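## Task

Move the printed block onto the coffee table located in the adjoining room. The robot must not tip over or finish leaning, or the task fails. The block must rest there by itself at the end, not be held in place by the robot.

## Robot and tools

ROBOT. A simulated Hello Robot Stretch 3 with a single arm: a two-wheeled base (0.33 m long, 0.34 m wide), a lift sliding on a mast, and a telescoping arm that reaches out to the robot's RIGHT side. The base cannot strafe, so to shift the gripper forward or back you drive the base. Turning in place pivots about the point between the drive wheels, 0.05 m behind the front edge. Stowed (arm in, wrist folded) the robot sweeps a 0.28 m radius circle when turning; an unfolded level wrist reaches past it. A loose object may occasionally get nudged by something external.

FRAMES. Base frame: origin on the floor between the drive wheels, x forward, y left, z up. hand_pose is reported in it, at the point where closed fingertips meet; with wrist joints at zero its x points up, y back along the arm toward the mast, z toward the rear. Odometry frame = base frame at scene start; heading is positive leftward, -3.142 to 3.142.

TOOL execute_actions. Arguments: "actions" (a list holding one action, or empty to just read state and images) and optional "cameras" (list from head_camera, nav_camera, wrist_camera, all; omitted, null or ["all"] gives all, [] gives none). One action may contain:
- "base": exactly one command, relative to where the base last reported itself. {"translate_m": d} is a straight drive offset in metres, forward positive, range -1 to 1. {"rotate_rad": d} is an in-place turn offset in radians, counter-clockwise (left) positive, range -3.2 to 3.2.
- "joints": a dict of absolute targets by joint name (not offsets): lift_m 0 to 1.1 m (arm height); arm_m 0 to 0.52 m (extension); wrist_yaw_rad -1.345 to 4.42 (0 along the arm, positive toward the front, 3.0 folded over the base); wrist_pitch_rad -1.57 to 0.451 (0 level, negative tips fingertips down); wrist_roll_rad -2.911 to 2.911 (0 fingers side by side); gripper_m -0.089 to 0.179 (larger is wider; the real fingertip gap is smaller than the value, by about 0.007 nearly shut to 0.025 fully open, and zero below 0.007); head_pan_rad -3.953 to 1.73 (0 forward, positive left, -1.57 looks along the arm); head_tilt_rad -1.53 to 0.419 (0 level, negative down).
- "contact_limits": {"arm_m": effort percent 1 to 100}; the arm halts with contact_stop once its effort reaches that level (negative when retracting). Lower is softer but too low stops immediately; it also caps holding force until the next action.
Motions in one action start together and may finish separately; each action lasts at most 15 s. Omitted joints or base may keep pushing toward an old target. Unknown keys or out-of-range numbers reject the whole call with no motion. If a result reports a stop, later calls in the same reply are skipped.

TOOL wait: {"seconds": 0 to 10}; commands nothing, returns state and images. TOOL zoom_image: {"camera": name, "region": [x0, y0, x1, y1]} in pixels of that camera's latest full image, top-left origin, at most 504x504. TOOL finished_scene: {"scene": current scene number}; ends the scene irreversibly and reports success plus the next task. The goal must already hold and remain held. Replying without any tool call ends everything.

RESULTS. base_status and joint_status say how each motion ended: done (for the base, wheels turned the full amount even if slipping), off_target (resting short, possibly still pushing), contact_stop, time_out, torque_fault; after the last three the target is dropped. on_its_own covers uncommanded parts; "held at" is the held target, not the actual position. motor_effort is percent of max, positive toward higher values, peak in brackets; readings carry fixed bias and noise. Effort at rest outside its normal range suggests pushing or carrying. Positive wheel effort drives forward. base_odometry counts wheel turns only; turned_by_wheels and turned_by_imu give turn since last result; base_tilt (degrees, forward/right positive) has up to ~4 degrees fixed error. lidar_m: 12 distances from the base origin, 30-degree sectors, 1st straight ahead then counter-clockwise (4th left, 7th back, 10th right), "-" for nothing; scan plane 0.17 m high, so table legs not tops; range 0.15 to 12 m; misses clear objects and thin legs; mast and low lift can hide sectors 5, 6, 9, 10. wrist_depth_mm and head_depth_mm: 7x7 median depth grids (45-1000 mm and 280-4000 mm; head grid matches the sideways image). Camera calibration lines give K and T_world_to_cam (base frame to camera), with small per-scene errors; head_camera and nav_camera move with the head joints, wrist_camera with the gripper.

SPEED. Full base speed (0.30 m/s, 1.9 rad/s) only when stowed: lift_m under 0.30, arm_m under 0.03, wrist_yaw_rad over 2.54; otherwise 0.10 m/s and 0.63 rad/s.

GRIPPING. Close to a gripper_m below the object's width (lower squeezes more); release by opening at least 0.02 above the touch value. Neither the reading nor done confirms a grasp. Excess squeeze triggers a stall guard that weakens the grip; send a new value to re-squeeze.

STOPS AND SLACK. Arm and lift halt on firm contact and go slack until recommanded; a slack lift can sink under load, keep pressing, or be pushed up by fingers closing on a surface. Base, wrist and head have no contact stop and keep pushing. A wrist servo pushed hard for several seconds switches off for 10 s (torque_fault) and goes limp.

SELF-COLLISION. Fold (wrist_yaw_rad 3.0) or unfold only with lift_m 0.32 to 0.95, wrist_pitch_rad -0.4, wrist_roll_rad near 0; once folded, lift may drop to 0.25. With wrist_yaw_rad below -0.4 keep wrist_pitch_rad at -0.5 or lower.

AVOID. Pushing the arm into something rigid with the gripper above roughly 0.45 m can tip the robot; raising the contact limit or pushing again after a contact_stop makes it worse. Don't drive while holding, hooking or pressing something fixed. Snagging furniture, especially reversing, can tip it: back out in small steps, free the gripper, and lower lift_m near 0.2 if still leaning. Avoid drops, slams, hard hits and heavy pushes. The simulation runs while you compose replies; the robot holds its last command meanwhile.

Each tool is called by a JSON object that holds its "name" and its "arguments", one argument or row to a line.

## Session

{"name": "execute_actions", "arguments": {
  "actions": []
}}

Scene clock: 0.00 s.
base_odometry: x=+0.000 y=+0.000 heading=+0.000 (m, m, rad; odometry frame)
turned_by_wheels: +0.000 (rad since the last result)
turned_by_imu: +0.000 (rad since the last result)
base_tilt: forward=+0.7 right=-0.6 (deg)
lidar_m: 0.86 0.87 1.07 2.31 2.80 1.40 1.66 1.28 0.85 0.78 0.79 0.94
head_depth_mm: 850 855 859 860 865 874 876 / 839 841 848 850 856 856 867 / 825 825 832 838 843 842 850 / 813 816 822 823 828 834 839 / 801 802 815 812 816 823 824 / 794 793 798 806 805 810 819 / 782 785 789 794 794 799 801
base_status: not commanded
joint_positions: lift_m=+0.359 arm_m=-0.002 wrist_yaw_rad=+3.098 wrist_pitch_rad=-0.429 wrist_roll_rad=+0.002 gripper_m=+0.037 head_pan_rad=+0.012 head_tilt_rad=-0.022
joint_status: not commanded
motor_effort: left_wheel=+0 right_wheel=+0 lift_m=+17 arm_m=-1 wrist_yaw_rad=+0 wrist_pitch_rad=+5 wrist_roll_rad=+0 gripper_m=+0 head_pan_rad=+0 head_tilt_rad=+2 (%)
hand_pose: x=-0.0114 y=+0.0801 z=+0.3693 quat_wxyz=(+0.166, +0.694, +0.135, +0.687) (m; base frame)
wrist_depth_mm: - - - - - - 870 / - - - - - - 901 / - 968 - - - - 940 / 799 804 791 800 811 822 822 / 651 634 671 653 692 670 685 / 554 563 - 567 551 582 575 / 479 498 - - 492 498 499
pictures: head_camera (sideways: a quarter turn clockwise sets it upright), nav_camera (sideways: a quarter turn counterclockwise sets it upright), wrist_camera
camera_calibration (this result's frames):
head_camera: T_world_to_cam=[[-0.043774, -0.00951119, -0.998996, 1.31587], [-0.0244619, 0.999665, -0.00844569, 0.0135343], [0.998742, 0.0240677, -0.043992, 0.00473281], [0, 0, 0, 1]] pos_world=[0.0532051, -0.0011282, 1.31487]
nav_camera: T_world_to_cam=[[0.0187928, -0.0231996, 0.999554, -1.25837], [0.0025536, -0.999726, -0.0232516, 0.0827769], [0.99982, 0.00298942, -0.0187284, -0.0218198], [0, 0, 0, 1]] pos_world=[0.0452528, 0.0536258, 1.25933]
wrist_camera: T_world_to_cam=[[0.999627, 0.00436836, 0.0269737, 0.00840019], [0.0239632, -0.614517, -0.788539, 0.365676], [0.0131312, 0.788891, -0.614392, 0.325182], [0, 0, 0, 1]] pos_world=[-0.0214298, -0.0318561, 0.487913]
Images, in order (width x height): head_camera 896x504, nav_camera 672x504, wrist_camera 644x364.

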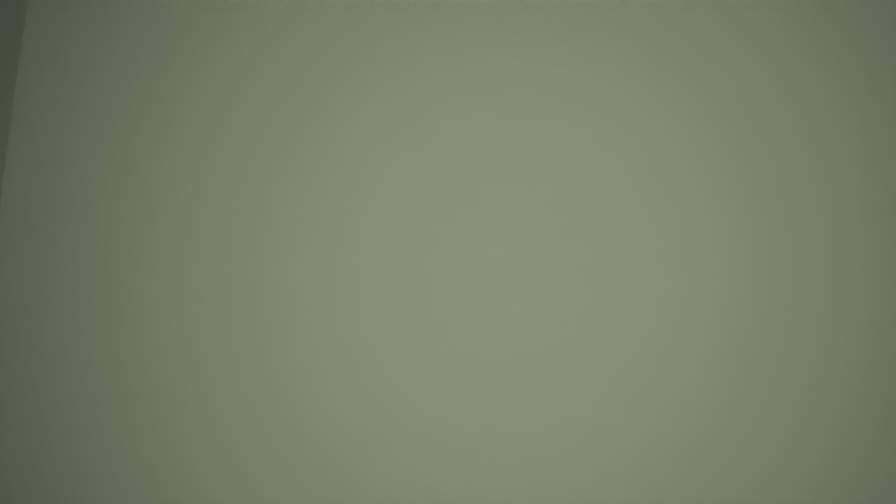

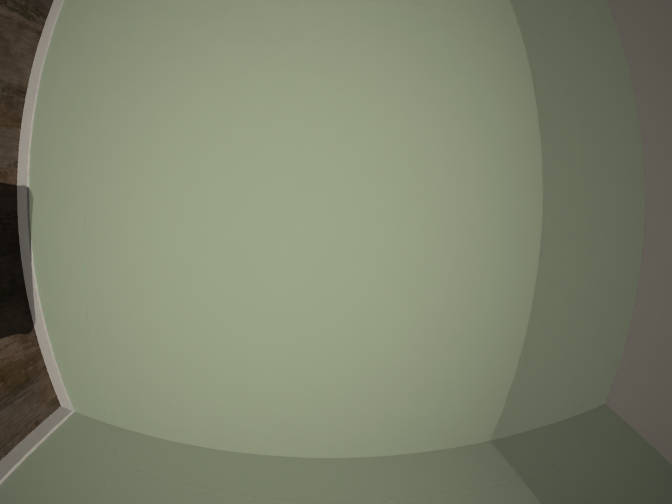

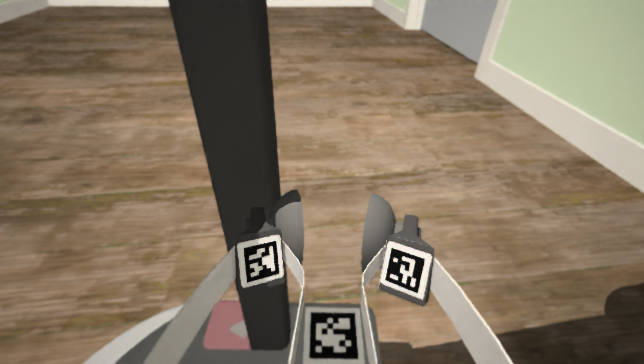

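{"name": "execute_actions", "arguments": {
  "actions": [
    {"base":{"rotate_rad":2.4},"joints":{"lift_m":0.28,"head_tilt_rad":-0.35}}
  ],
  "cameras": ["head_camera","nav_camera"]
}}

Scene clock: 4.90 s.
base_odometry: x=+0.000 y=+0.000 heading=+2.400 (m, m, rad; odometry frame)
turned_by_wheels: +2.400 (rad since the last result)
turned_by_imu: +2.386 (rad since the last result)
base_tilt: forward=+0.7 right=-0.5 (deg)
lidar_m: 2.09 1.40 1.27 0.98 0.79 0.78 0.85 0.87 0.86 0.94 1.45 2.99
head_depth_mm: 2740 2883 3074 3152 2542 1869 1479 / 2908 3095 3375 3416 2532 1855 1484 / 2644 2829 3056 3286 2522 1868 1483 / 2330 2457 2612 2826 2535 1888 1483 / 2065 2182 2314 2435 2446 1868 1482 / 1869 1967 2068 1362 2287 1741 1486 / 1723 1756 1847 1141 1987 1821 1501
base_status: done
joint_positions: lift_m=+0.281 arm_m=-0.002 wrist_yaw_rad=+3.098 wrist_pitch_rad=-0.429 wrist_roll_rad=+0.002 gripper_m=+0.037 head_pan_rad=+0.012 head_tilt_rad=-0.346
joint_status: all done
motor_effort: left_wheel=-2(7) right_wheel=+2(7) lift_m=+7(16) arm_m=-3(1) wrist_yaw_rad=+1(0) wrist_pitch_rad=+5(5) wrist_roll_rad=+0(0) gripper_m=+0(1) head_pan_rad=+2(1) head_tilt_rad=-2(28) (%)
hand_pose: x=-0.0114 y=+0.0800 z=+0.2909 quat_wxyz=(+0.166, +0.694, +0.135, +0.687) (m; base frame)
wrist_depth_mm: 601 689 - - - - - / 620 758 - - - - - / 658 760 - 856 878 886 869 / 645 670 667 673 687 690 709 / 537 551 538 557 572 566 570 / 468 - - - - 486 484 / - - - - 418 414 423
pictures: head_camera (sideways: a quarter turn clockwise sets it upright), nav_camera (sideways: a quarter turn counterclockwise sets it upright)
camera_calibration (this result's frames):
head_camera: T_world_to_cam=[[-0.360124, -0.0131617, -0.932812, 1.23122], [-0.0264848, 0.999642, -0.00387981, 0.00759976], [0.932528, 0.0233081, -0.360344, 0.416905], [0, 0, 0, 1]] pos_world=[0.0548183, -0.00110937, 1.29876]
nav_camera: T_world_to_cam=[[0.336646, -0.0195319, 0.941429, -1.18422], [-0.00438937, -0.999807, -0.0191734, 0.0775009], [0.941621, 0.00232237, -0.336666, 0.392379], [0, 0, 0, 1]] pos_world=[0.029531, 0.0534446, 1.24845]
Images, in order (width x height): head_camera 896x504, nav_camera 672x504.

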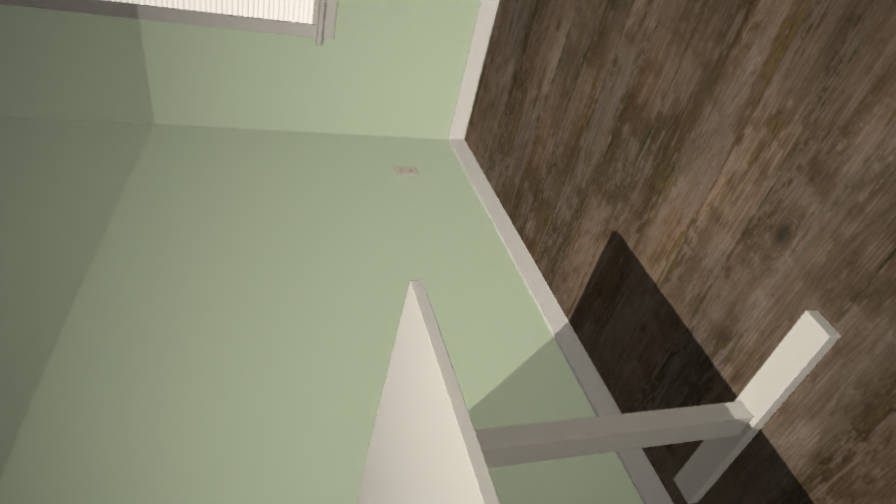

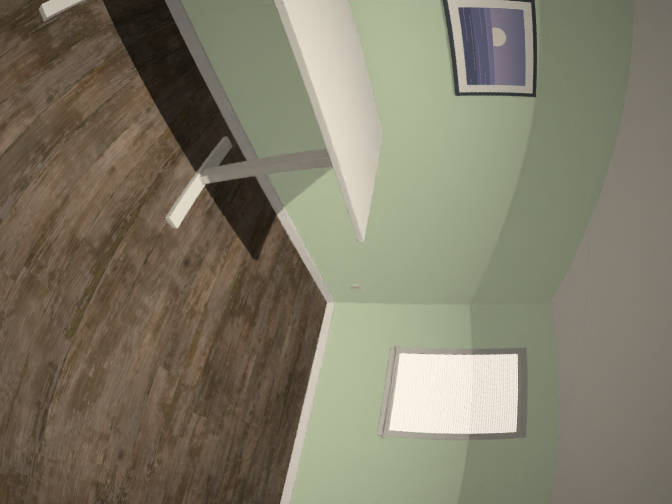

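{"name": "execute_actions", "arguments": {
  "actions": [
    {"joints":{"head_pan_rad":0.95,"head_tilt_rad":-0.45}}
  ],
  "cameras": ["head_camera","nav_camera"]
}}

{"name": "execute_actions", "arguments": {
  "actions": [
    {"joints":{"head_pan_rad":-1.2,"head_tilt_rad":-0.3}}
  ],
  "cameras": ["nav_camera"]
}}

Scene clock: 9.97 s.
base_odometry: x=+0.000 y=+0.000 heading=+2.400 (m, m, rad; odometry frame)
turned_by_wheels: +0.000 (rad since the last result)
turned_by_imu: -0.001 (rad since the last result)
base_tilt: forward=+0.7 right=-0.6 (deg)
lidar_m: 2.08 1.39 1.27 0.98 0.79 0.78 0.85 0.87 0.86 0.94 1.45 2.99
head_depth_mm: 1375 1518 1353 1776 1944 1681 1376 / 1390 1502 1353 1796 1963 1670 1370 / 1415 1514 1368 1811 1969 1699 1375 / 1417 1526 1370 1813 1980 1673 1370 / 1424 1539 1378 1846 2011 1695 1382 / 1430 1551 1382 1843 1956 1592 1377 / 1424 1528 1397 1325 1951 1693 1353
base_status: not commanded
joint_positions: lift_m=+0.281 arm_m=-0.002 wrist_yaw_rad=+3.098 wrist_pitch_rad=-0.429 wrist_roll_rad=+0.002 gripper_m=+0.037 head_pan_rad=+0.943 head_tilt_rad=-0.444
joint_status: all done
motor_effort: left_wheel=-3(2) right_wheel=+2(2) lift_m=+7(7) arm_m=-2(2) wrist_yaw_rad=+0(1) wrist_pitch_rad=+5(5) wrist_roll_rad=+0(0) gripper_m=+0(0) head_pan_rad=+3(41) head_tilt_rad=-3(13) (%)
hand_pose: x=-0.0114 y=+0.0800 z=+0.2909 quat_wxyz=(+0.166, +0.694, +0.135, +0.687) (m; base frame)
wrist_depth_mm: 604 694 - - - - - / 619 754 - - - - - / 650 764 - 866 869 862 889 / 656 650 672 673 675 678 701 / 543 544 552 561 575 560 561 / 463 - - - - 482 485 / - - - - 421 426 418
pictures: head_camera (sideways: a quarter turn clockwise sets it upright), nav_camera (sideways: a quarter turn counterclockwise sets it upright)
camera_calibration (this result's frames):
head_camera: T_world_to_cam=[[-0.256977, -0.369239, -0.893099, 1.17878], [-0.818053, 0.575138, -0.00239889, 0.0104999], [0.514541, 0.729985, -0.449855, 0.535937], [0, 0, 0, 1]] pos_world=[0.0357468, 0.0379852, 1.29388]
nav_camera: T_world_to_cam=[[0.269758, 0.331663, 0.904008, -1.13498], [0.79852, -0.601713, -0.0175237, 0.0704531], [0.538142, 0.726595, -0.427156, 0.5126], [0, 0, 0, 1]] pos_world=[-0.0259394, 0.04637, 1.24623]
Images, in order (width x height): head_camera 896x504, nav_camera 672x504.

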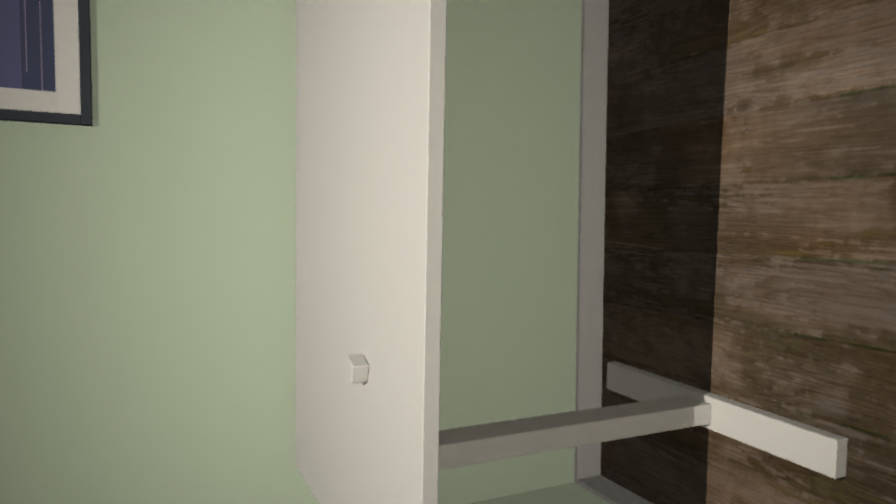

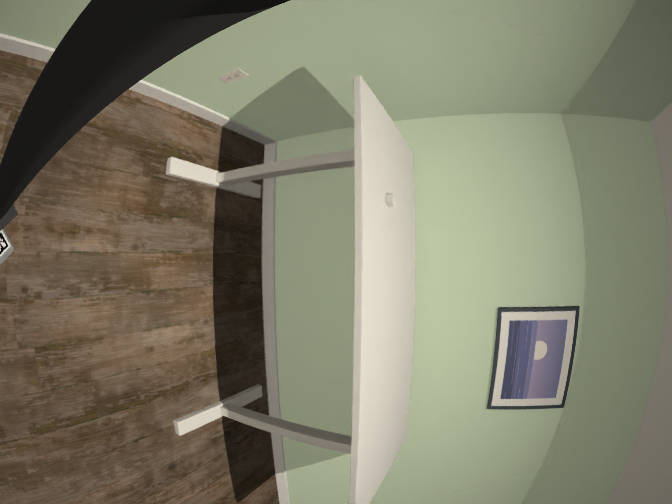

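Scene clock: 11.53 s.
base_odometry: x=+0.000 y=+0.000 heading=+2.400 (m, m, rad; odometry frame)
turned_by_wheels: +0.000 (rad since the last result)
turned_by_imu: +0.000 (rad since the last result)
base_tilt: forward=+0.7 right=-0.5 (deg)
lidar_m: 2.08 1.39 1.27 0.98 0.79 0.78 0.85 0.87 0.86 0.94 1.45 2.98
head_depth_mm: 1002 1040 1078 1135 1172 1225 1291 / 1126 1171 1229 1284 1356 1428 1455 / 1286 1349 1416 1508 1590 1700 1545 / 1648 1765 1867 1986 2140 1978 1536 / 1990 2093 2249 2388 2490 1966 1545 / 2282 2498 2736 3090 2706 1959 1552 / 2632 2775 2842 3046 2704 1963 1548
base_status: not commanded
joint_positions: lift_m=+0.281 arm_m=-0.002 wrist_yaw_rad=+3.098 wrist_pitch_rad=-0.429 wrist_roll_rad=+0.002 gripper_m=+0.037 head_pan_rad=-1.193 head_tilt_rad=-0.310
joint_status: all done
motor_effort: left_wheel=-2(2) right_wheel=+2(2) lift_m=+7(7) arm_m=-2(1) wrist_yaw_rad=+1(1) wrist_pitch_rad=+5(5) wrist_roll_rad=+0(0) gripper_m=+0(1) head_pan_rad=-5(42) head_tilt_rad=+5(18) (%)
hand_pose: x=-0.0114 y=+0.0800 z=+0.2909 quat_wxyz=(+0.166, +0.694, +0.135, +0.687) (m; base frame)
wrist_depth_mm: 597 702 - - - - - / 633 763 - - - - - / 650 769 - 850 859 850 909 / 662 668 672 677 689 681 696 / 552 541 554 560 595 553 568 / 464 - - - - 476 480 / - - - - 416 422 417
pictures: nav_camera (sideways: a quarter turn counterclockwise sets it upright)
camera_calibration (this result's frames):
nav_camera: T_world_to_cam=[[0.0897322, -0.289388, 0.952997, -1.19782], [-0.934721, -0.354833, -0.0197377, 0.0839115], [0.343867, -0.889015, -0.302337, 0.351348], [0, 0, 0, 1]] pos_world=[0.0651, -0.00450698, 1.2494]
Images, in order (width x height): nav_camera 672x504.

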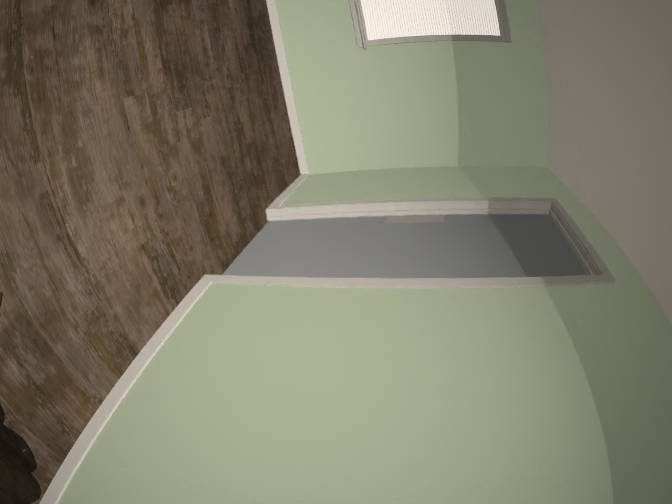

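{"name": "execute_actions", "arguments": {
  "actions": [
    {"base":{"rotate_rad":1.406}}
  ],
  "cameras": []
}}

{"name": "execute_actions", "arguments": {
  "actions": [
    {"base":{"translate_m":0.507}}
  ],
  "cameras": []
}}

{"name": "execute_actions", "arguments": {
  "actions": [
    {"base":{"rotate_rad":1.09},"joints":{"head_tilt_rad":-0.5,"head_pan_rad":-1.57}}
  ],
  "cameras": []
}}

{"name": "execute_actions", "arguments": {
  "actions": [
    {"joints":{"lift_m":0.94,"wrist_pitch_rad":-0.4}}
  ],
  "cameras": []
}}

{"name": "execute_actions", "arguments": {
  "actions": [
    {"joints":{"lift_m":1.05,"wrist_yaw_rad":0,"gripper_m":0.15}}
  ],
  "cameras": ["wrist_camera"]
}}

Scene clock: 27.20 s.
base_odometry: x=+0.000 y=+0.000 heading=-2.477 (m, m, rad; odometry frame)
turned_by_wheels: +1.406 (rad since the last result)
turned_by_imu: +1.397 (rad since the last result)
base_tilt: forward=+0.7 right=-0.6 (deg)
lidar_m: 1.15 0.82 0.78 0.80 0.90 0.86 0.89 1.19 2.98 2.44 1.39 1.66
head_depth_mm: 2481 2749 2925 3243 2699 1955 1527 / 2281 2428 2582 2799 2700 1976 1534 / 2077 2197 2363 2482 2582 1970 1532 / 1915 2002 2132 1415 2390 1962 1499 / 1765 1852 1948 1286 2078 1717 1531 / 1646 1713 1796 1171 2020 1964 1550 / 1521 1578 1683 1181 1817 1886 1546
base_status: done
joint_positions: lift_m=+0.281 arm_m=-0.002 wrist_yaw_rad=+3.098 wrist_pitch_rad=-0.429 wrist_roll_rad=+0.002 gripper_m=+0.037 head_pan_rad=-1.193 head_tilt_rad=-0.310
joint_status: not commanded
motor_effort: left_wheel=-2(9) right_wheel=+2(8) lift_m=+6(7) arm_m=+0(2) wrist_yaw_rad=+0(0) wrist_pitch_rad=+6(5) wrist_roll_rad=+1(0) gripper_m=+0(0) head_pan_rad=-3(3) head_tilt_rad=+5(5) (%)
hand_pose: x=-0.0114 y=+0.0800 z=+0.2909 quat_wxyz=(+0.166, +0.694, +0.135, +0.687) (m; base frame)
wrist_depth_mm: 681 828 - 873 750 676 610 / 709 888 - 955 828 720 648 / 721 833 - 861 848 756 684 / 639 655 673 664 675 677 682 / 544 551 550 552 573 566 568 / 457 - - - - 489 489 / - - - - 417 420 426
pictures: none
No camera images: the call's "cameras" was empty. Leave "cameras" out to get every camera's image.

Scene clock: 30.63 s.
base_odometry: x=-0.399 y=-0.312 heading=-2.478 (m, m, rad; odometry frame)
turned_by_wheels: +0.000 (rad since the last result)
turned_by_imu: -0.002 (rad since the last result)
base_tilt: forward=+0.6 right=-0.5 (deg)
lidar_m: 0.78 0.57 0.54 0.56 0.75 1.31 1.35 1.80 3.23 1.23 1.28 0.84
head_depth_mm: 1848 1980 2107 1155 858 1961 1534 / 1648 1741 1864 1156 761 1471 1480 / 1510 1579 1701 1160 720 1801 1537 / 1367 1450 1535 1164 724 596 1547 / 1251 1315 1419 1174 726 547 1544 / 1164 1224 1303 1177 730 528 1505 / 1092 1146 1210 1177 732 531 1407
base_status: done
joint_positions: lift_m=+0.281 arm_m=-0.002 wrist_yaw_rad=+3.098 wrist_pitch_rad=-0.429 wrist_roll_rad=+0.002 gripper_m=+0.037 head_pan_rad=-1.193 head_tilt_rad=-0.310
joint_status: not commanded
motor_effort: left_wheel=-2(7) right_wheel=+2(8) lift_m=+7(7) arm_m=-2(3) wrist_yaw_rad=+0(0) wrist_pitch_rad=+6(5) wrist_roll_rad=+0(0) gripper_m=+0(1) head_pan_rad=-3(3) head_tilt_rad=+5(5) (%)
hand_pose: x=-0.0114 y=+0.0800 z=+0.2909 quat_wxyz=(+0.166, +0.694, +0.135, +0.687) (m; base frame)
wrist_depth_mm: 999 862 - 617 525 474 432 / - 950 - 689 568 506 446 / 823 841 - 715 653 553 482 / 626 665 643 665 639 604 517 / 537 544 550 561 585 557 545 / 463 - - - - 481 487 / - - - - 410 421 422
pictures: none
No camera images: the call's "cameras" was empty. Leave "cameras" out to get every camera's image.

Scene clock: 32.57 s.
base_odometry: x=-0.399 y=-0.312 heading=-1.388 (m, m, rad; odometry frame)
turned_by_wheels: +1.090 (rad since the last result)
turned_by_imu: +1.084 (rad since the last result)
base_tilt: forward=+0.7 right=-0.5 (deg)
lidar_m: 0.54 0.56 0.77 1.31 1.36 1.86 3.22 1.24 1.26 0.78 0.77 0.56
head_depth_mm: 1025 1099 1123 724 534 1552 1321 / 1013 1110 1141 727 535 1579 1324 / 1017 1110 1136 729 536 1555 1328 / 1020 1110 1145 694 535 1555 1340 / 1021 1106 1147 732 538 1509 1263 / 1021 1114 1155 736 539 1478 1307 / 1028 1108 1189 736 541 1487 1342
base_status: done
joint_positions: lift_m=+0.281 arm_m=-0.002 wrist_yaw_rad=+3.098 wrist_pitch_rad=-0.429 wrist_roll_rad=+0.002 gripper_m=+0.037 head_pan_rad=-1.563 head_tilt_rad=-0.494
joint_status: all done
motor_effort: left_wheel=-3(9) right_wheel=+2(6) lift_m=+7(7) arm_m=-1(2) wrist_yaw_rad=-1(0) wrist_pitch_rad=+5(5) wrist_roll_rad=+0(0) gripper_m=-1(0) head_pan_rad=-4(26) head_tilt_rad=-3(19) (%)
hand_pose: x=-0.0114 y=+0.0800 z=+0.2909 quat_wxyz=(+0.166, +0.694, +0.135, +0.687) (m; base frame)
wrist_depth_mm: - - - - - 986 670 / - - - - - 964 668 / 826 824 - 864 833 854 673 / 655 651 662 664 664 682 641 / 550 541 540 554 588 566 574 / 463 - - - - 488 485 / - - - - 424 420 421
pictures: none
No camera images: the call's "cameras" was empty. Leave "cameras" out to get every camera's image.

Scene clock: 39.40 s.
base_odometry: x=-0.399 y=-0.312 heading=-1.388 (m, m, rad; odometry frame)
turned_by_wheels: +0.000 (rad since the last result)
turned_by_imu: -0.001 (rad since the last result)
base_tilt: forward=+0.7 right=-0.5 (deg)
lidar_m: 0.54 0.56 0.77 1.31 1.36 1.87 3.22 1.24 1.26 0.77 0.77 0.56
head_depth_mm: 1019 1105 1121 727 534 - - / 1022 1106 1133 725 534 1602 - / 1021 1112 1136 728 535 1598 - / 1022 1103 1142 694 536 1554 - / 1025 1111 1148 731 538 1532 - / 1025 1112 1157 736 540 1488 1366 / 1023 1117 1183 739 541 1477 1335
base_status: not commanded
joint_positions: lift_m=+0.939 arm_m=-0.002 wrist_yaw_rad=+3.098 wrist_pitch_rad=-0.421 wrist_roll_rad=+0.002 gripper_m=+0.037 head_pan_rad=-1.563 head_tilt_rad=-0.494
joint_status: all done
motor_effort: left_wheel=-2(3) right_wheel=+2(2) lift_m=+26(27) arm_m=-2(2) wrist_yaw_rad=+1(0) wrist_pitch_rad=+8(10) wrist_roll_rad=+0(0) gripper_m=-2(1) head_pan_rad=-4(4) head_tilt_rad=-3(3) (%)
hand_pose: x=-0.0114 y=+0.0810 z=+0.9513 quat_wxyz=(+0.163, +0.695, +0.133, +0.688) (m; base frame)
wrist_depth_mm: - - - - - - 656 / - - - - - 988 674 / - - - - - - 650 / - - - - - 961 651 / - - - - - 984 663 / - - - - - - 651 / - - - - - 894 655
pictures: none
No camera images: the call's "cameras" was empty. Leave "cameras" out to get every camera's image.

Scene clock: 41.93 s.
base_odometry: x=-0.399 y=-0.312 heading=-1.388 (m, m, rad; odometry frame)
turned_by_wheels: +0.000 (rad since the last result)
turned_by_imu: -0.001 (rad since the last result)
base_tilt: forward=+0.6 right=-0.5 (deg)
lidar_m: 0.54 0.56 0.77 1.31 1.36 1.86 3.22 1.24 1.27 0.77 0.77 0.57
head_depth_mm: 1016 1104 1166 - - - - / 1013 1108 1174 - - - - / 1022 1105 1167 - - - - / 1018 1103 1144 728 559 1556 1326 / 1020 1111 1150 732 519 1521 1265 / 1026 1116 1153 734 538 1480 1310 / 1024 1115 1190 736 542 1488 1336
base_status: not commanded
joint_positions: lift_m=+1.049 arm_m=-0.002 wrist_yaw_rad=+0.003 wrist_pitch_rad=-0.420 wrist_roll_rad=+0.002 gripper_m=+0.150 head_pan_rad=-1.563 head_tilt_rad=-0.494
joint_status: all done
motor_effort: left_wheel=-3(3) right_wheel=+2(2) lift_m=+27(27) arm_m=-1(2) wrist_yaw_rad=-2(1) wrist_pitch_rad=+8(8) wrist_roll_rad=+1(0) gripper_m=+0(83) head_pan_rad=-4(3) head_tilt_rad=-3(3) (%)
hand_pose: x=-0.0209 y=-0.3670 z=+1.0615 quat_wxyz=(+0.691, +0.148, -0.692, -0.147) (m; base frame)
wrist_depth_mm: 646 864 876 843 900 862 842 / 631 783 649 673 686 677 701 / 598 472 473 465 485 494 500 / 364 374 375 380 386 391 388 / 306 - 311 314 314 331 319 / 278 799 273 269 271 264 275 / 710 966 - - - - -
pictures: wrist_camera
camera_calibration (this result's frames):
wrist_camera: T_world_to_cam=[[-0.998331, -0.0508375, 0.0273871, -0.0613211], [-0.0526309, 0.605928, -0.793777, 1.08885], [0.023759, -0.793893, -0.607593, 0.515426], [0, 0, 0, 1]] pos_world=[-0.0161577, -0.253688, 1.17915]
Images, in order (width x height): wrist_camera 644x364.

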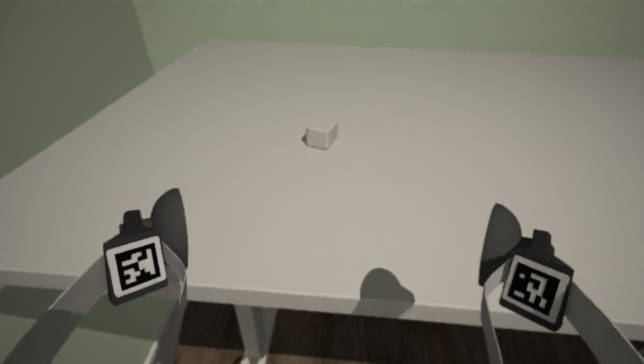

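{"name": "execute_actions", "arguments": {
  "actions": [
    {"base":{"translate_m":0.02},"joints":{"arm_m":0.24}}
  ],
  "cameras": []
}}

{"name": "execute_actions", "arguments": {
  "actions": [
    {"joints":{"lift_m":0.962}}
  ],
  "cameras": ["wrist_camera"]
}}

Scene clock: 48.03 s.
base_odometry: x=-0.396 y=-0.332 heading=-1.388 (m, m, rad; odometry frame)
turned_by_wheels: +0.000 (rad since the last result)
turned_by_imu: -0.001 (rad since the last result)
base_tilt: forward=+0.7 right=-0.5 (deg)
lidar_m: 0.52 0.54 0.74 1.31 1.36 1.86 3.25 1.25 1.26 0.77 0.74 0.54
head_depth_mm: 1017 - 1161 719 535 1542 1324 / 1018 - - 725 534 1557 1315 / 1019 1084 - 691 535 1560 1326 / 1022 1103 1144 697 536 1556 1326 / 1024 1113 1151 731 538 1431 1237 / 1023 1112 1156 736 538 1520 1327 / 1030 1112 1211 735 538 1483 1296
base_status: done
joint_positions: lift_m=+1.049 arm_m=+0.240 wrist_yaw_rad=+0.001 wrist_pitch_rad=-0.420 wrist_roll_rad=+0.002 gripper_m=+0.150 head_pan_rad=-1.563 head_tilt_rad=-0.494
joint_status: all done
motor_effort: left_wheel=-3(5) right_wheel=+2(4) lift_m=+27(26) arm_m=+4(5) wrist_yaw_rad=-1(2) wrist_pitch_rad=+8(8) wrist_roll_rad=+0(0) gripper_m=+0(1) head_pan_rad=-3(2) head_tilt_rad=-2(3) (%)
hand_pose: x=-0.0212 y=-0.6088 z=+1.0615 quat_wxyz=(+0.691, +0.148, -0.692, -0.147) (m; base frame)
wrist_depth_mm: 630 696 676 666 668 642 637 / 612 752 646 647 704 688 684 / 605 467 481 480 490 492 501 / 366 368 373 378 376 387 388 / 303 - 307 312 314 328 318 / 270 250 262 250 267 261 275 / 224 228 228 229 233 234 234
pictures: none
No camera images: the call's "cameras" was empty. Leave "cameras" out to get every camera's image.

Scene clock: 49.67 s.
base_odometry: x=-0.396 y=-0.332 heading=-1.388 (m, m, rad; odometry frame)
turned_by_wheels: +0.000 (rad since the last result)
turned_by_imu: +0.000 (rad since the last result)
base_tilt: forward=+0.7 right=-0.5 (deg)
lidar_m: 0.52 0.54 0.74 1.31 1.36 1.86 3.24 1.26 1.27 0.77 0.74 0.54
head_depth_mm: 1019 1101 1182 - 523 1554 1329 / 1021 1104 1182 - 524 1552 1325 / 1024 1106 1160 - 516 1560 1327 / 1019 1113 1147 767 536 1551 1330 / 1022 1111 1145 730 536 1437 1239 / 1026 1124 1139 736 539 1527 1334 / 1028 1121 1209 734 541 1473 1316
base_status: not commanded
joint_positions: lift_m=+0.963 arm_m=+0.240 wrist_yaw_rad=+0.001 wrist_pitch_rad=-0.420 wrist_roll_rad=+0.002 gripper_m=+0.150 head_pan_rad=-1.563 head_tilt_rad=-0.494
joint_status: all done
motor_effort: left_wheel=-3(3) right_wheel=+2(2) lift_m=+7(24) arm_m=+4(4) wrist_yaw_rad=-1(0) wrist_pitch_rad=+8(8) wrist_roll_rad=+0(0) gripper_m=-1(1) head_pan_rad=-4(2) head_tilt_rad=-3(3) (%)
hand_pose: x=-0.0212 y=-0.6088 z=+0.9749 quat_wxyz=(+0.691, +0.148, -0.692, -0.147) (m; base frame)
wrist_depth_mm: 619 663 621 649 627 642 631 / 386 391 405 412 413 426 434 / 285 286 293 298 301 308 314 / 226 230 231 196 239 239 244 / 187 - 191 187 195 204 198 / 166 153 164 164 166 162 169 / 137 141 142 143 144 145 146
pictures: wrist_camera
camera_calibration (this result's frames):
wrist_camera: T_world_to_cam=[[-0.998395, -0.0495759, 0.0273871, -0.0707569], [-0.0518652, 0.605994, -0.793776, 1.16663], [0.0227558, -0.793923, -0.607593, 0.270782], [0, 0, 0, 1]] pos_world=[-0.0162978, -0.495499, 1.09251]
Images, in order (width x height): wrist_camera 644x364.

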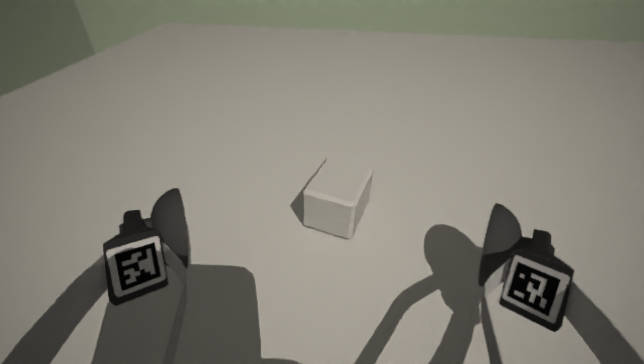

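{"name": "execute_actions", "arguments": {
  "actions": [
    {"joints":{"arm_m":0.28,"lift_m":0.957}}
  ],
  "cameras": []
}}

{"name": "execute_actions", "arguments": {
  "actions": [
    {"joints":{"gripper_m":-0.01}}
  ],
  "cameras": []
}}

{"name": "execute_actions", "arguments": {
  "actions": [
    {"joints":{"lift_m":1.05}}
  ],
  "cameras": ["wrist_camera"]
}}

Scene clock: 57.80 s.
base_odometry: x=-0.396 y=-0.332 heading=-1.388 (m, m, rad; odometry frame)
turned_by_wheels: +0.000 (rad since the last result)
turned_by_imu: -0.001 (rad since the last result)
base_tilt: forward=+0.7 right=-0.5 (deg)
lidar_m: 0.52 0.54 0.74 1.31 1.36 1.86 3.25 1.26 1.26 0.77 0.74 0.54
head_depth_mm: 1015 1105 1172 - 531 1549 1326 / 1016 1110 1178 - 535 1550 1328 / 1022 1113 1172 - 534 1553 1320 / 1023 1106 1154 750 536 1558 1329 / 1022 1106 1145 730 538 1436 1240 / 1023 1117 1150 735 541 1511 1332 / 1030 1116 1207 737 539 1490 1311
base_status: not commanded
joint_positions: lift_m=+0.958 arm_m=+0.280 wrist_yaw_rad=+0.001 wrist_pitch_rad=-0.420 wrist_roll_rad=+0.002 gripper_m=+0.150 head_pan_rad=-1.563 head_tilt_rad=-0.494
joint_status: all done
motor_effort: left_wheel=-3(3) right_wheel=+2(2) lift_m=+7(7) arm_m=+4(4) wrist_yaw_rad=-1(0) wrist_pitch_rad=+8(8) wrist_roll_rad=+0(0) gripper_m=+0(1) head_pan_rad=-4(3) head_tilt_rad=-3(3) (%)
hand_pose: x=-0.0212 y=-0.6488 z=+0.9699 quat_wxyz=(+0.691, +0.148, -0.692, -0.147) (m; base frame)
wrist_depth_mm: 618 619 616 604 605 598 598 / 369 376 384 396 397 410 413 / 276 278 284 287 289 296 300 / 221 222 224 227 229 232 234 / 182 - 184 152 187 196 192 / 160 147 158 154 159 157 162 / 133 136 137 139 139 140 141
pictures: none
No camera images: the call's "cameras" was empty. Leave "cameras" out to get every camera's image.

Scene clock: 59.90 s.
base_odometry: x=-0.396 y=-0.332 heading=-1.388 (m, m, rad; odometry frame)
turned_by_wheels: +0.000 (rad since the last result)
turned_by_imu: +0.000 (rad since the last result)
base_tilt: forward=+0.7 right=-0.5 (deg)
lidar_m: 0.52 0.54 0.74 1.31 1.36 1.86 3.24 1.26 1.26 0.77 0.74 0.54
head_depth_mm: 1015 1106 1171 - 534 1560 1324 / 1024 1112 1185 - 534 1553 1324 / 1018 1106 1172 - 535 1561 1324 / 1020 1111 1159 729 536 1552 1326 / 1022 1115 1143 732 537 1436 1229 / 1024 1116 1154 731 539 1509 1337 / 1027 1117 1198 738 540 1476 1308
base_status: not commanded
joint_positions: lift_m=+0.958 arm_m=+0.280 wrist_yaw_rad=+0.001 wrist_pitch_rad=-0.413 wrist_roll_rad=+0.002 gripper_m=-0.009 head_pan_rad=-1.563 head_tilt_rad=-0.494
joint_status: all done
motor_effort: left_wheel=-2(3) right_wheel=+2(2) lift_m=+7(7) arm_m=+5(5) wrist_yaw_rad=-1(0) wrist_pitch_rad=+5(8) wrist_roll_rad=+0(0) gripper_m=-15(90) head_pan_rad=-4(2) head_tilt_rad=-3(3) (%)
hand_pose: x=-0.0212 y=-0.6497 z=+0.9715 quat_wxyz=(+0.692, +0.146, -0.692, -0.145) (m; base frame)
wrist_depth_mm: 606 621 616 607 606 596 597 / 379 383 398 396 412 416 425 / 281 283 287 292 295 303 304 / 222 222 227 228 233 232 238 / 184 186 191 148 196 192 194 / 158 158 155 151 152 162 165 / 137 138 138 140 140 141 142
pictures: none
No camera images: the call's "cameras" was empty. Leave "cameras" out to get every camera's image.

Scene clock: 61.57 s.
base_odometry: x=-0.396 y=-0.332 heading=-1.388 (m, m, rad; odometry frame)
turned_by_wheels: +0.000 (rad since the last result)
turned_by_imu: +0.000 (rad since the last result)
base_tilt: forward=+0.7 right=-0.6 (deg)
lidar_m: 0.52 0.54 0.74 1.31 1.36 1.86 3.23 1.26 1.26 0.77 0.74 0.54
head_depth_mm: 1020 - 1079 726 533 1556 1319 / 1019 - - 726 534 1560 1322 / 1019 - - 694 536 1561 1324 / 1023 1096 1147 728 536 1566 1323 / 1018 1115 1150 731 537 1426 1237 / 1026 1115 1149 734 538 1528 1338 / 1023 1114 1207 738 539 1473 1316
base_status: not commanded
joint_positions: lift_m=+1.049 arm_m=+0.280 wrist_yaw_rad=+0.001 wrist_pitch_rad=-0.414 wrist_roll_rad=+0.002 gripper_m=-0.009 head_pan_rad=-1.563 head_tilt_rad=-0.494
joint_status: all done
motor_effort: left_wheel=-3(3) right_wheel=+2(2) lift_m=+27(28) arm_m=+4(5) wrist_yaw_rad=-1(0) wrist_pitch_rad=+5(6) wrist_roll_rad=+0(1) gripper_m=-14(15) head_pan_rad=-3(3) head_tilt_rad=-3(3) (%)
hand_pose: x=-0.0212 y=-0.6495 z=+1.0628 quat_wxyz=(+0.692, +0.146, -0.692, -0.145) (m; base frame)
wrist_depth_mm: 614 641 647 631 607 603 605 / 618 695 680 658 670 653 651 / 605 472 481 478 487 501 508 / 371 371 375 384 386 392 397 / 308 310 314 149 331 321 321 / 262 262 258 252 253 270 274 / 228 229 230 231 233 237 238
pictures: wrist_camera
camera_calibration (this result's frames):
wrist_camera: T_world_to_cam=[[-0.998395, -0.049418, 0.0276714, -0.0753838], [-0.0518614, 0.601286, -0.797349, 1.26189], [0.022765, -0.797504, -0.602884, 0.284558], [0, 0, 0, 1]] pos_world=[-0.0162971, -0.535549, 1.17981]
Images, in order (width x height): wrist_camera 644x364.

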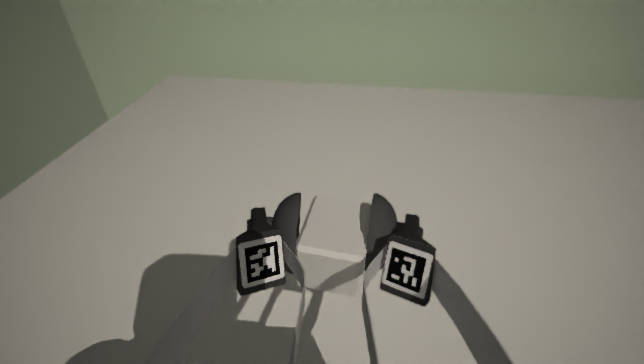

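{"name": "execute_actions", "arguments": {
  "actions": [
    {"joints":{"arm_m":0.0,"gripper_m":-0.03,"head_pan_rad":0,"head_tilt_rad":-0.3}}
  ],
  "cameras": []
}}

{"name": "execute_actions", "arguments": {
  "actions": [
    {"joints":{"wrist_yaw_rad":3.0,"wrist_pitch_rad":-0.4,"lift_m":0.94}}
  ],
  "cameras": []
}}

{"name": "execute_actions", "arguments": {
  "actions": [
    {"base":{"translate_m":-0.96},"joints":{"lift_m":0.28}}
  ],
  "cameras": []
}}

{"name": "execute_actions", "arguments": {
  "actions": [
    {"base":{"translate_m":-1.0}}
  ],
  "cameras": []
}}

{"name": "execute_actions", "arguments": {
  "actions": [
    {"base":{"rotate_rad":1.571}}
  ],
  "cameras": ["nav_camera","wrist_camera"]
}}

Scene clock: 73.33 s.
base_odometry: x=-0.396 y=-0.332 heading=-1.388 (m, m, rad; odometry frame)
turned_by_wheels: +0.000 (rad since the last result)
turned_by_imu: -0.001 (rad since the last result)
base_tilt: forward=+0.7 right=-0.5 (deg)
lidar_m: 0.52 0.54 0.74 1.31 1.36 1.86 3.24 1.25 1.26 0.77 0.74 0.54
head_depth_mm: 416 439 466 495 528 568 611 / 416 439 466 496 529 567 611 / 416 440 466 495 528 567 613 / 416 439 467 494 529 567 610 / 417 440 466 495 530 567 612 / 416 440 466 496 529 568 612 / 417 440 466 497 529 568 612
base_status: not commanded
joint_positions: lift_m=+1.049 arm_m=+0.000 wrist_yaw_rad=+0.001 wrist_pitch_rad=-0.414 wrist_roll_rad=+0.002 gripper_m=-0.029 head_pan_rad=-0.007 head_tilt_rad=-0.310
joint_status: all done
motor_effort: left_wheel=-3(3) right_wheel=+2(2) lift_m=+27(27) arm_m=-7(5) wrist_yaw_rad=+0(1) wrist_pitch_rad=+5(5) wrist_roll_rad=+1(0) gripper_m=-20(92) head_pan_rad=+3(40) head_tilt_rad=+6(25) (%)
hand_pose: x=-0.0212 y=-0.3702 z=+1.0628 quat_wxyz=(+0.692, +0.146, -0.692, -0.145) (m; base frame)
wrist_depth_mm: 609 875 871 889 887 905 874 / 633 785 652 662 690 701 719 / 598 473 476 494 499 505 512 / 368 382 376 383 386 390 397 / 308 309 312 148 330 318 322 / 280 275 269 153 260 274 275 / 652 886 - - - - 256
pictures: none
No camera images: the call's "cameras" was empty. Leave "cameras" out to get every camera's image.

Scene clock: 75.83 s.
base_odometry: x=-0.396 y=-0.332 heading=-1.388 (m, m, rad; odometry frame)
turned_by_wheels: +0.000 (rad since the last result)
turned_by_imu: +0.000 (rad since the last result)
base_tilt: forward=+0.7 right=-0.5 (deg)
lidar_m: 0.52 0.54 0.74 1.31 1.36 1.86 3.24 1.25 1.26 0.77 0.74 0.54
head_depth_mm: 416 439 466 495 528 567 611 / 416 439 466 495 527 568 609 / 417 438 465 494 529 566 611 / 417 440 466 496 529 569 612 / 416 439 466 495 529 569 613 / 416 440 466 496 531 567 611 / 417 440 466 496 530 568 614
base_status: not commanded
joint_positions: lift_m=+0.941 arm_m=+0.000 wrist_yaw_rad=+2.997 wrist_pitch_rad=-0.415 wrist_roll_rad=+0.002 gripper_m=-0.029 head_pan_rad=-0.007 head_tilt_rad=-0.310
joint_status: all done
motor_effort: left_wheel=-2(2) right_wheel=+2(2) lift_m=+7(23) arm_m=-6(6) wrist_yaw_rad=+3(2) wrist_pitch_rad=+6(5) wrist_roll_rad=+0(0) gripper_m=-20(21) head_pan_rad=+4(3) head_tilt_rad=+5(5) (%)
hand_pose: x=+0.0111 y=+0.0772 z=+0.9541 quat_wxyz=(+0.195, +0.701, +0.095, +0.679) (m; base frame)
wrist_depth_mm: - - - - - 793 549 / - - - - - 804 565 / - - - - - 832 568 / - - - - - 796 585 / - - - 148 - 824 570 / - - - 153 - 848 569 / - - - - - 787 579
pictures: none
No camera images: the call's "cameras" was empty. Leave "cameras" out to get every camera's image.

Scene clock: 84.63 s.
base_odometry: x=-0.570 y=+0.612 heading=-1.388 (m, m, rad; odometry frame)
turned_by_wheels: +0.000 (rad since the last result)
turned_by_imu: +0.000 (rad since the last result)
base_tilt: forward=+0.7 right=-0.5 (deg)
lidar_m: 1.48 1.54 1.36 1.31 1.36 1.95 2.29 1.71 1.26 0.72 1.26 1.35
head_depth_mm: 1274 1358 1437 1514 1615 1735 1496 / 1280 1345 1446 1512 1621 1739 1536 / 1277 1343 1431 1522 1626 1739 1525 / 1278 1353 1427 1510 1621 1751 1549 / 1277 1347 1425 1518 1617 1758 1536 / 1283 1351 1428 1534 1630 1755 1533 / 1270 1353 1430 1516 1628 1744 1535
base_status: done
joint_positions: lift_m=+0.281 arm_m=+0.000 wrist_yaw_rad=+2.998 wrist_pitch_rad=-0.415 wrist_roll_rad=+0.002 gripper_m=-0.029 head_pan_rad=-0.007 head_tilt_rad=-0.309
joint_status: all done
motor_effort: left_wheel=-2(10) right_wheel=+2(6) lift_m=+8(7) arm_m=-5(6) wrist_yaw_rad=+2(2) wrist_pitch_rad=+6(6) wrist_roll_rad=+1(0) gripper_m=-21(21) head_pan_rad=+3(3) head_tilt_rad=+5(5) (%)
hand_pose: x=+0.0109 y=+0.0772 z=+0.2940 quat_wxyz=(+0.195, +0.701, +0.096, +0.679) (m; base frame)
wrist_depth_mm: - - - - - - - / - - - - - - - / 836 845 888 866 905 880 898 / 674 668 679 684 692 716 707 / 557 550 - 148 591 573 582 / 473 501 - 147 465 488 491 / - - - - 421 422 423
pictures: none
No camera images: the call's "cameras" was empty. Leave "cameras" out to get every camera's image.

Scene clock: 89.63 s.
base_odometry: x=-0.752 y=+1.595 heading=-1.388 (m, m, rad; odometry frame)
turned_by_wheels: +0.000 (rad since the last result)
turned_by_imu: +0.001 (rad since the last result)
base_tilt: forward=+0.7 right=-0.5 (deg)
lidar_m: 2.48 1.86 1.38 1.39 1.38 1.34 1.29 1.34 1.25 1.21 1.26 1.13
head_depth_mm: 2198 2319 2383 1549 2400 1935 1544 / 2195 2318 2430 2607 2685 1957 1540 / 2195 2321 2453 2630 2723 1944 1539 / 2170 2340 2486 2627 2719 1979 1543 / 2189 2299 2439 2605 2693 1964 1549 / 2199 2314 2452 2620 2722 1961 1539 / 2175 2321 2448 2604 2683 1965 1551
base_status: done
joint_positions: lift_m=+0.281 arm_m=+0.000 wrist_yaw_rad=+2.998 wrist_pitch_rad=-0.415 wrist_roll_rad=+0.002 gripper_m=-0.029 head_pan_rad=-0.007 head_tilt_rad=-0.309
joint_status: not commanded
motor_effort: left_wheel=-2(10) right_wheel=+2(5) lift_m=+8(7) arm_m=-5(6) wrist_yaw_rad=+1(1) wrist_pitch_rad=+6(6) wrist_roll_rad=+0(0) gripper_m=-20(20) head_pan_rad=+2(2) head_tilt_rad=+4(5) (%)
hand_pose: x=+0.0109 y=+0.0772 z=+0.2940 quat_wxyz=(+0.195, +0.701, +0.096, +0.679) (m; base frame)
wrist_depth_mm: - - - - - - - / - - - - - - - / 835 835 869 866 885 895 929 / 671 676 693 688 706 701 705 / 545 558 - 148 588 575 569 / 473 503 - 147 474 490 500 / - - - - 422 418 426
pictures: none
No camera images: the call's "cameras" was empty. Leave "cameras" out to get every camera's image.

Scene clock: 91.83 s.
base_odometry: x=-0.752 y=+1.595 heading=+0.183 (m, m, rad; odometry frame)
turned_by_wheels: +1.571 (rad since the last result)
turned_by_imu: +1.561 (rad since the last result)
base_tilt: forward=+0.7 right=-0.5 (deg)
lidar_m: 1.39 1.38 1.34 1.29 1.33 1.25 1.21 1.25 1.14 2.48 1.88 1.38
head_depth_mm: 1185 1241 1283 1353 1434 1547 1543 / 1201 1265 1342 1428 1524 1625 1532 / 1199 1267 1342 1423 1541 1653 1548 / 1197 1270 1340 1439 1525 1626 1530 / 1201 1257 1350 1429 1531 1632 1539 / 1202 1268 1332 1418 1530 1633 1532 / 1198 1251 1316 1370 1450 1522 1528
base_status: done
joint_positions: lift_m=+0.281 arm_m=+0.000 wrist_yaw_rad=+2.998 wrist_pitch_rad=-0.415 wrist_roll_rad=+0.002 gripper_m=-0.029 head_pan_rad=-0.007 head_tilt_rad=-0.309
joint_status: not commanded
motor_effort: left_wheel=-2(9) right_wheel=+2(8) lift_m=+7(7) arm_m=-6(6) wrist_yaw_rad=+1(2) wrist_pitch_rad=+6(6) wrist_roll_rad=+0(0) gripper_m=-21(20) head_pan_rad=+3(3) head_tilt_rad=+5(5) (%)
hand_pose: x=+0.0109 y=+0.0772 z=+0.2940 quat_wxyz=(+0.195, +0.701, +0.096, +0.679) (m; base frame)
wrist_depth_mm: - - - - - - - / - - - - - - - / 853 843 880 887 861 917 893 / 672 680 681 690 694 697 707 / 553 554 - 148 578 570 582 / 464 496 - 147 462 481 493 / - - - - 424 421 424
pictures: nav_camera (sideways: a quarter turn counterclockwise sets it upright), wrist_camera
camera_calibration (this result's frames):
nav_camera: T_world_to_cam=[[0.300677, -0.0254857, 0.953386, -1.19962], [-0.0220774, -0.999561, -0.0197573, 0.0783699], [0.953471, -0.0151077, -0.301107, 0.346029], [0, 0, 0, 1]] pos_world=[0.0324985, 0.0529902, 1.24944]
wrist_camera: T_world_to_cam=[[0.995075, -0.095197, 0.0276403, -0.00431454], [-0.0355689, -0.603154, -0.796831, 0.306199], [0.0925273, 0.791924, -0.603569, 0.276596], [0, 0, 0, 1]] pos_world=[-0.0104082, -0.0347684, 0.411053]
Images, in order (width x height): nav_camera 672x504, wrist_camera 644x364.

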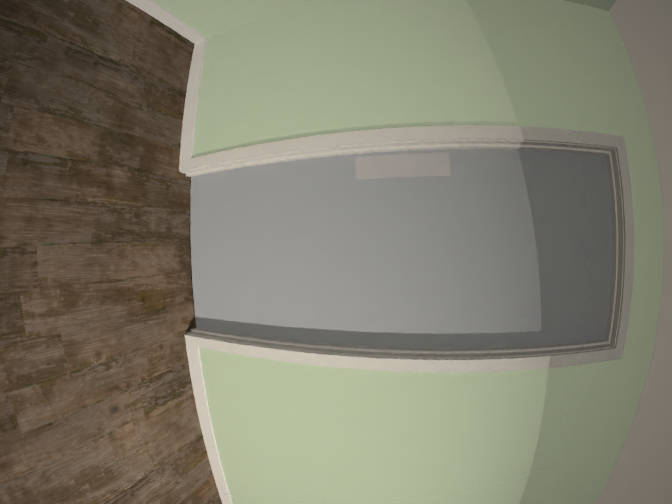

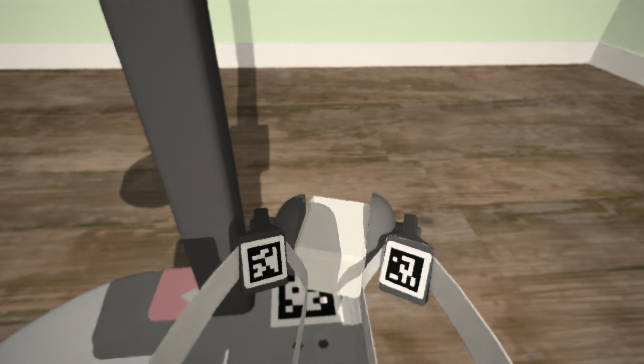

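{"name": "execute_actions", "arguments": {
  "actions": [
    {"base":{"translate_m":1.0}}
  ],
  "cameras": []
}}

{"name": "execute_actions", "arguments": {
  "actions": [
    {"base":{"translate_m":0.75},"joints":{"lift_m":0.31}}
  ],
  "cameras": []
}}

{"name": "execute_actions", "arguments": {
  "actions": [
    {"base":{"translate_m":0.92},"joints":{"lift_m":0.28,"head_pan_rad":-1.5,"head_tilt_rad":-0.4}}
  ],
  "cameras": ["nav_camera"]
}}

Scene clock: 101.93 s.
base_odometry: x=+0.231 y=+1.777 heading=+0.183 (m, m, rad; odometry frame)
turned_by_wheels: +0.000 (rad since the last result)
turned_by_imu: -0.003 (rad since the last result)
base_tilt: forward=+0.7 right=-0.6 (deg)
lidar_m: 0.40 0.41 0.55 1.20 1.35 1.83 2.21 1.92 2.56 1.28 0.53 0.42
head_depth_mm: 306 324 343 364 389 417 449 / 307 323 342 365 389 417 449 / 306 323 342 363 389 416 449 / 306 322 342 364 388 415 448 / 306 322 342 363 387 416 448 / 306 323 341 363 387 416 447 / 305 322 341 362 387 415 446
base_status: done
joint_positions: lift_m=+0.281 arm_m=+0.000 wrist_yaw_rad=+2.998 wrist_pitch_rad=-0.415 wrist_roll_rad=+0.002 gripper_m=-0.029 head_pan_rad=-0.007 head_tilt_rad=-0.309
joint_status: not commanded
motor_effort: left_wheel=-2(6) right_wheel=+2(4) lift_m=+8(7) arm_m=-6(6) wrist_yaw_rad=+2(2) wrist_pitch_rad=+6(6) wrist_roll_rad=+0(0) gripper_m=-20(20) head_pan_rad=+3(4) head_tilt_rad=+5(5) (%)
hand_pose: x=+0.0109 y=+0.0772 z=+0.2940 quat_wxyz=(+0.195, +0.701, +0.096, +0.679) (m; base frame)
wrist_depth_mm: - - - - 827 486 427 / - - - - 827 524 427 / 829 823 853 881 787 566 432 / 676 677 680 686 688 620 432 / 546 560 - 148 599 558 439 / 470 509 - 147 457 494 443 / - - - - 423 420 415
pictures: none
No camera images: the call's "cameras" was empty. Leave "cameras" out to get every camera's image.

Scene clock: 110.00 s.
base_odometry: x=+0.969 y=+1.913 heading=+0.183 (m, m, rad; odometry frame)
turned_by_wheels: +0.000 (rad since the last result)
turned_by_imu: -0.005 (rad since the last result)
base_tilt: forward=+0.6 right=-0.5 (deg)
lidar_m: - - 0.15 0.20 1.35 1.83 2.56 2.23 2.57 0.21 0.15 -
head_depth_mm: - - - - - - - / - - - - - - - / - - - - - - - / - - - - - - - / - - - - - - - / - - - - - - - / - - - - - - -
base_status: translate_m off_target (by the wheels' count: +0.7498 of +0.7500)
joint_positions: lift_m=+0.310 arm_m=+0.000 wrist_yaw_rad=+3.004 wrist_pitch_rad=-0.418 wrist_roll_rad=+0.002 gripper_m=-0.029 head_pan_rad=+0.008 head_tilt_rad=-0.277
joint_status: all done
on_its_own: left_wheel is at rest, and its effort (+25) is outside its rest range (-18 to +18)
motor_effort: left_wheel=+25(34) right_wheel=+11(16) lift_m=+23(27) arm_m=-6(6) wrist_yaw_rad=-2(2) wrist_pitch_rad=+7(7) wrist_roll_rad=+0(0) gripper_m=-20(20) head_pan_rad=-4(3) head_tilt_rad=-12(12) (%)
hand_pose: x=+0.0096 y=+0.0771 z=+0.3223 quat_wxyz=(+0.194, +0.701, +0.099, +0.680) (m; base frame)
wrist_depth_mm: - - - 430 159 92 65 / - - - 475 161 93 66 / 868 909 919 523 164 94 66 / 715 727 721 525 166 95 67 / 585 585 - 148 139 96 67 / 504 524 - 146 195 97 68 / 451 - - - 175 92 68
pictures: none
No camera images: the call's "cameras" was empty. Leave "cameras" out to get every camera's image.

Scene clock: 114.87 s.
base_odometry: x=+1.873 y=+2.081 heading=+0.183 (m, m, rad; odometry frame)
turned_by_wheels: +0.000 (rad since the last result)
turned_by_imu: +0.073 (rad since the last result)
base_tilt: forward=+0.6 right=-0.5 (deg)
lidar_m: - - 0.15 0.42 1.38 1.98 2.52 2.21 2.52 0.26 0.15 -
head_depth_mm: 312 337 369 412 1784 1526 1311 / 311 339 373 413 465 530 619 / 299 325 347 387 446 514 604 / - - - - 306 323 355 / - - - - - - - / - - - - - - - / - - - - - - -
base_status: done
joint_positions: lift_m=+0.280 arm_m=+0.000 wrist_yaw_rad=+3.000 wrist_pitch_rad=-0.419 wrist_roll_rad=+0.002 gripper_m=-0.029 head_pan_rad=-1.328 head_tilt_rad=-0.512
joint_status: head_pan_rad time_out (moved -1.336 of -1.508); head_tilt_rad time_out (moved -0.235 of -0.123); the others done
on_its_own: head_pan_rad is held at -1.325, not at your -1.500, since a time_out; head_tilt_rad is held at -0.507, not at your -0.400, since a time_out
motor_effort: left_wheel=+4(57) right_wheel=+5(56) lift_m=+13(20) arm_m=+0(15) wrist_yaw_rad=+1(31) wrist_pitch_rad=+7(10) wrist_roll_rad=+0(0) gripper_m=-20(21) head_pan_rad=+1(85) head_tilt_rad=+2(67) (%)
hand_pose: x=+0.0105 y=+0.0772 z=+0.2928 quat_wxyz=(+0.196, +0.701, +0.098, +0.679) (m; base frame)
wrist_depth_mm: - - - 459 271 145 99 / - - - 505 271 145 99 / 825 848 864 557 273 145 99 / 680 649 664 596 273 146 99 / 544 546 - 148 218 145 99 / 467 499 - 147 337 146 99 / - - - - 275 136 99
pictures: nav_camera (sideways: a quarter turn counterclockwise sets it upright)
camera_calibration (this result's frames):
nav_camera: T_world_to_cam=[[0.0941991, -0.478046, 0.873269, -1.09381], [-0.974939, -0.221874, -0.0162927, 0.0796671], [0.201545, -0.849849, -0.486966, 0.592479], [0, 0, 0, 1]] pos_world=[0.0612955, -0.00169867, 1.24501]
Images, in order (width x height): nav_camera 672x504.

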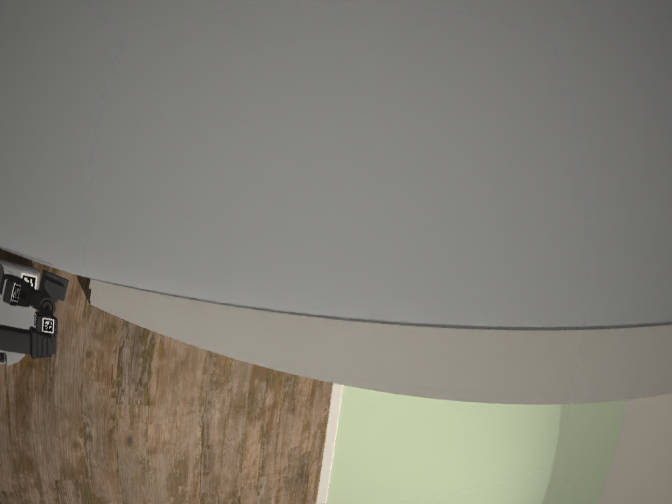

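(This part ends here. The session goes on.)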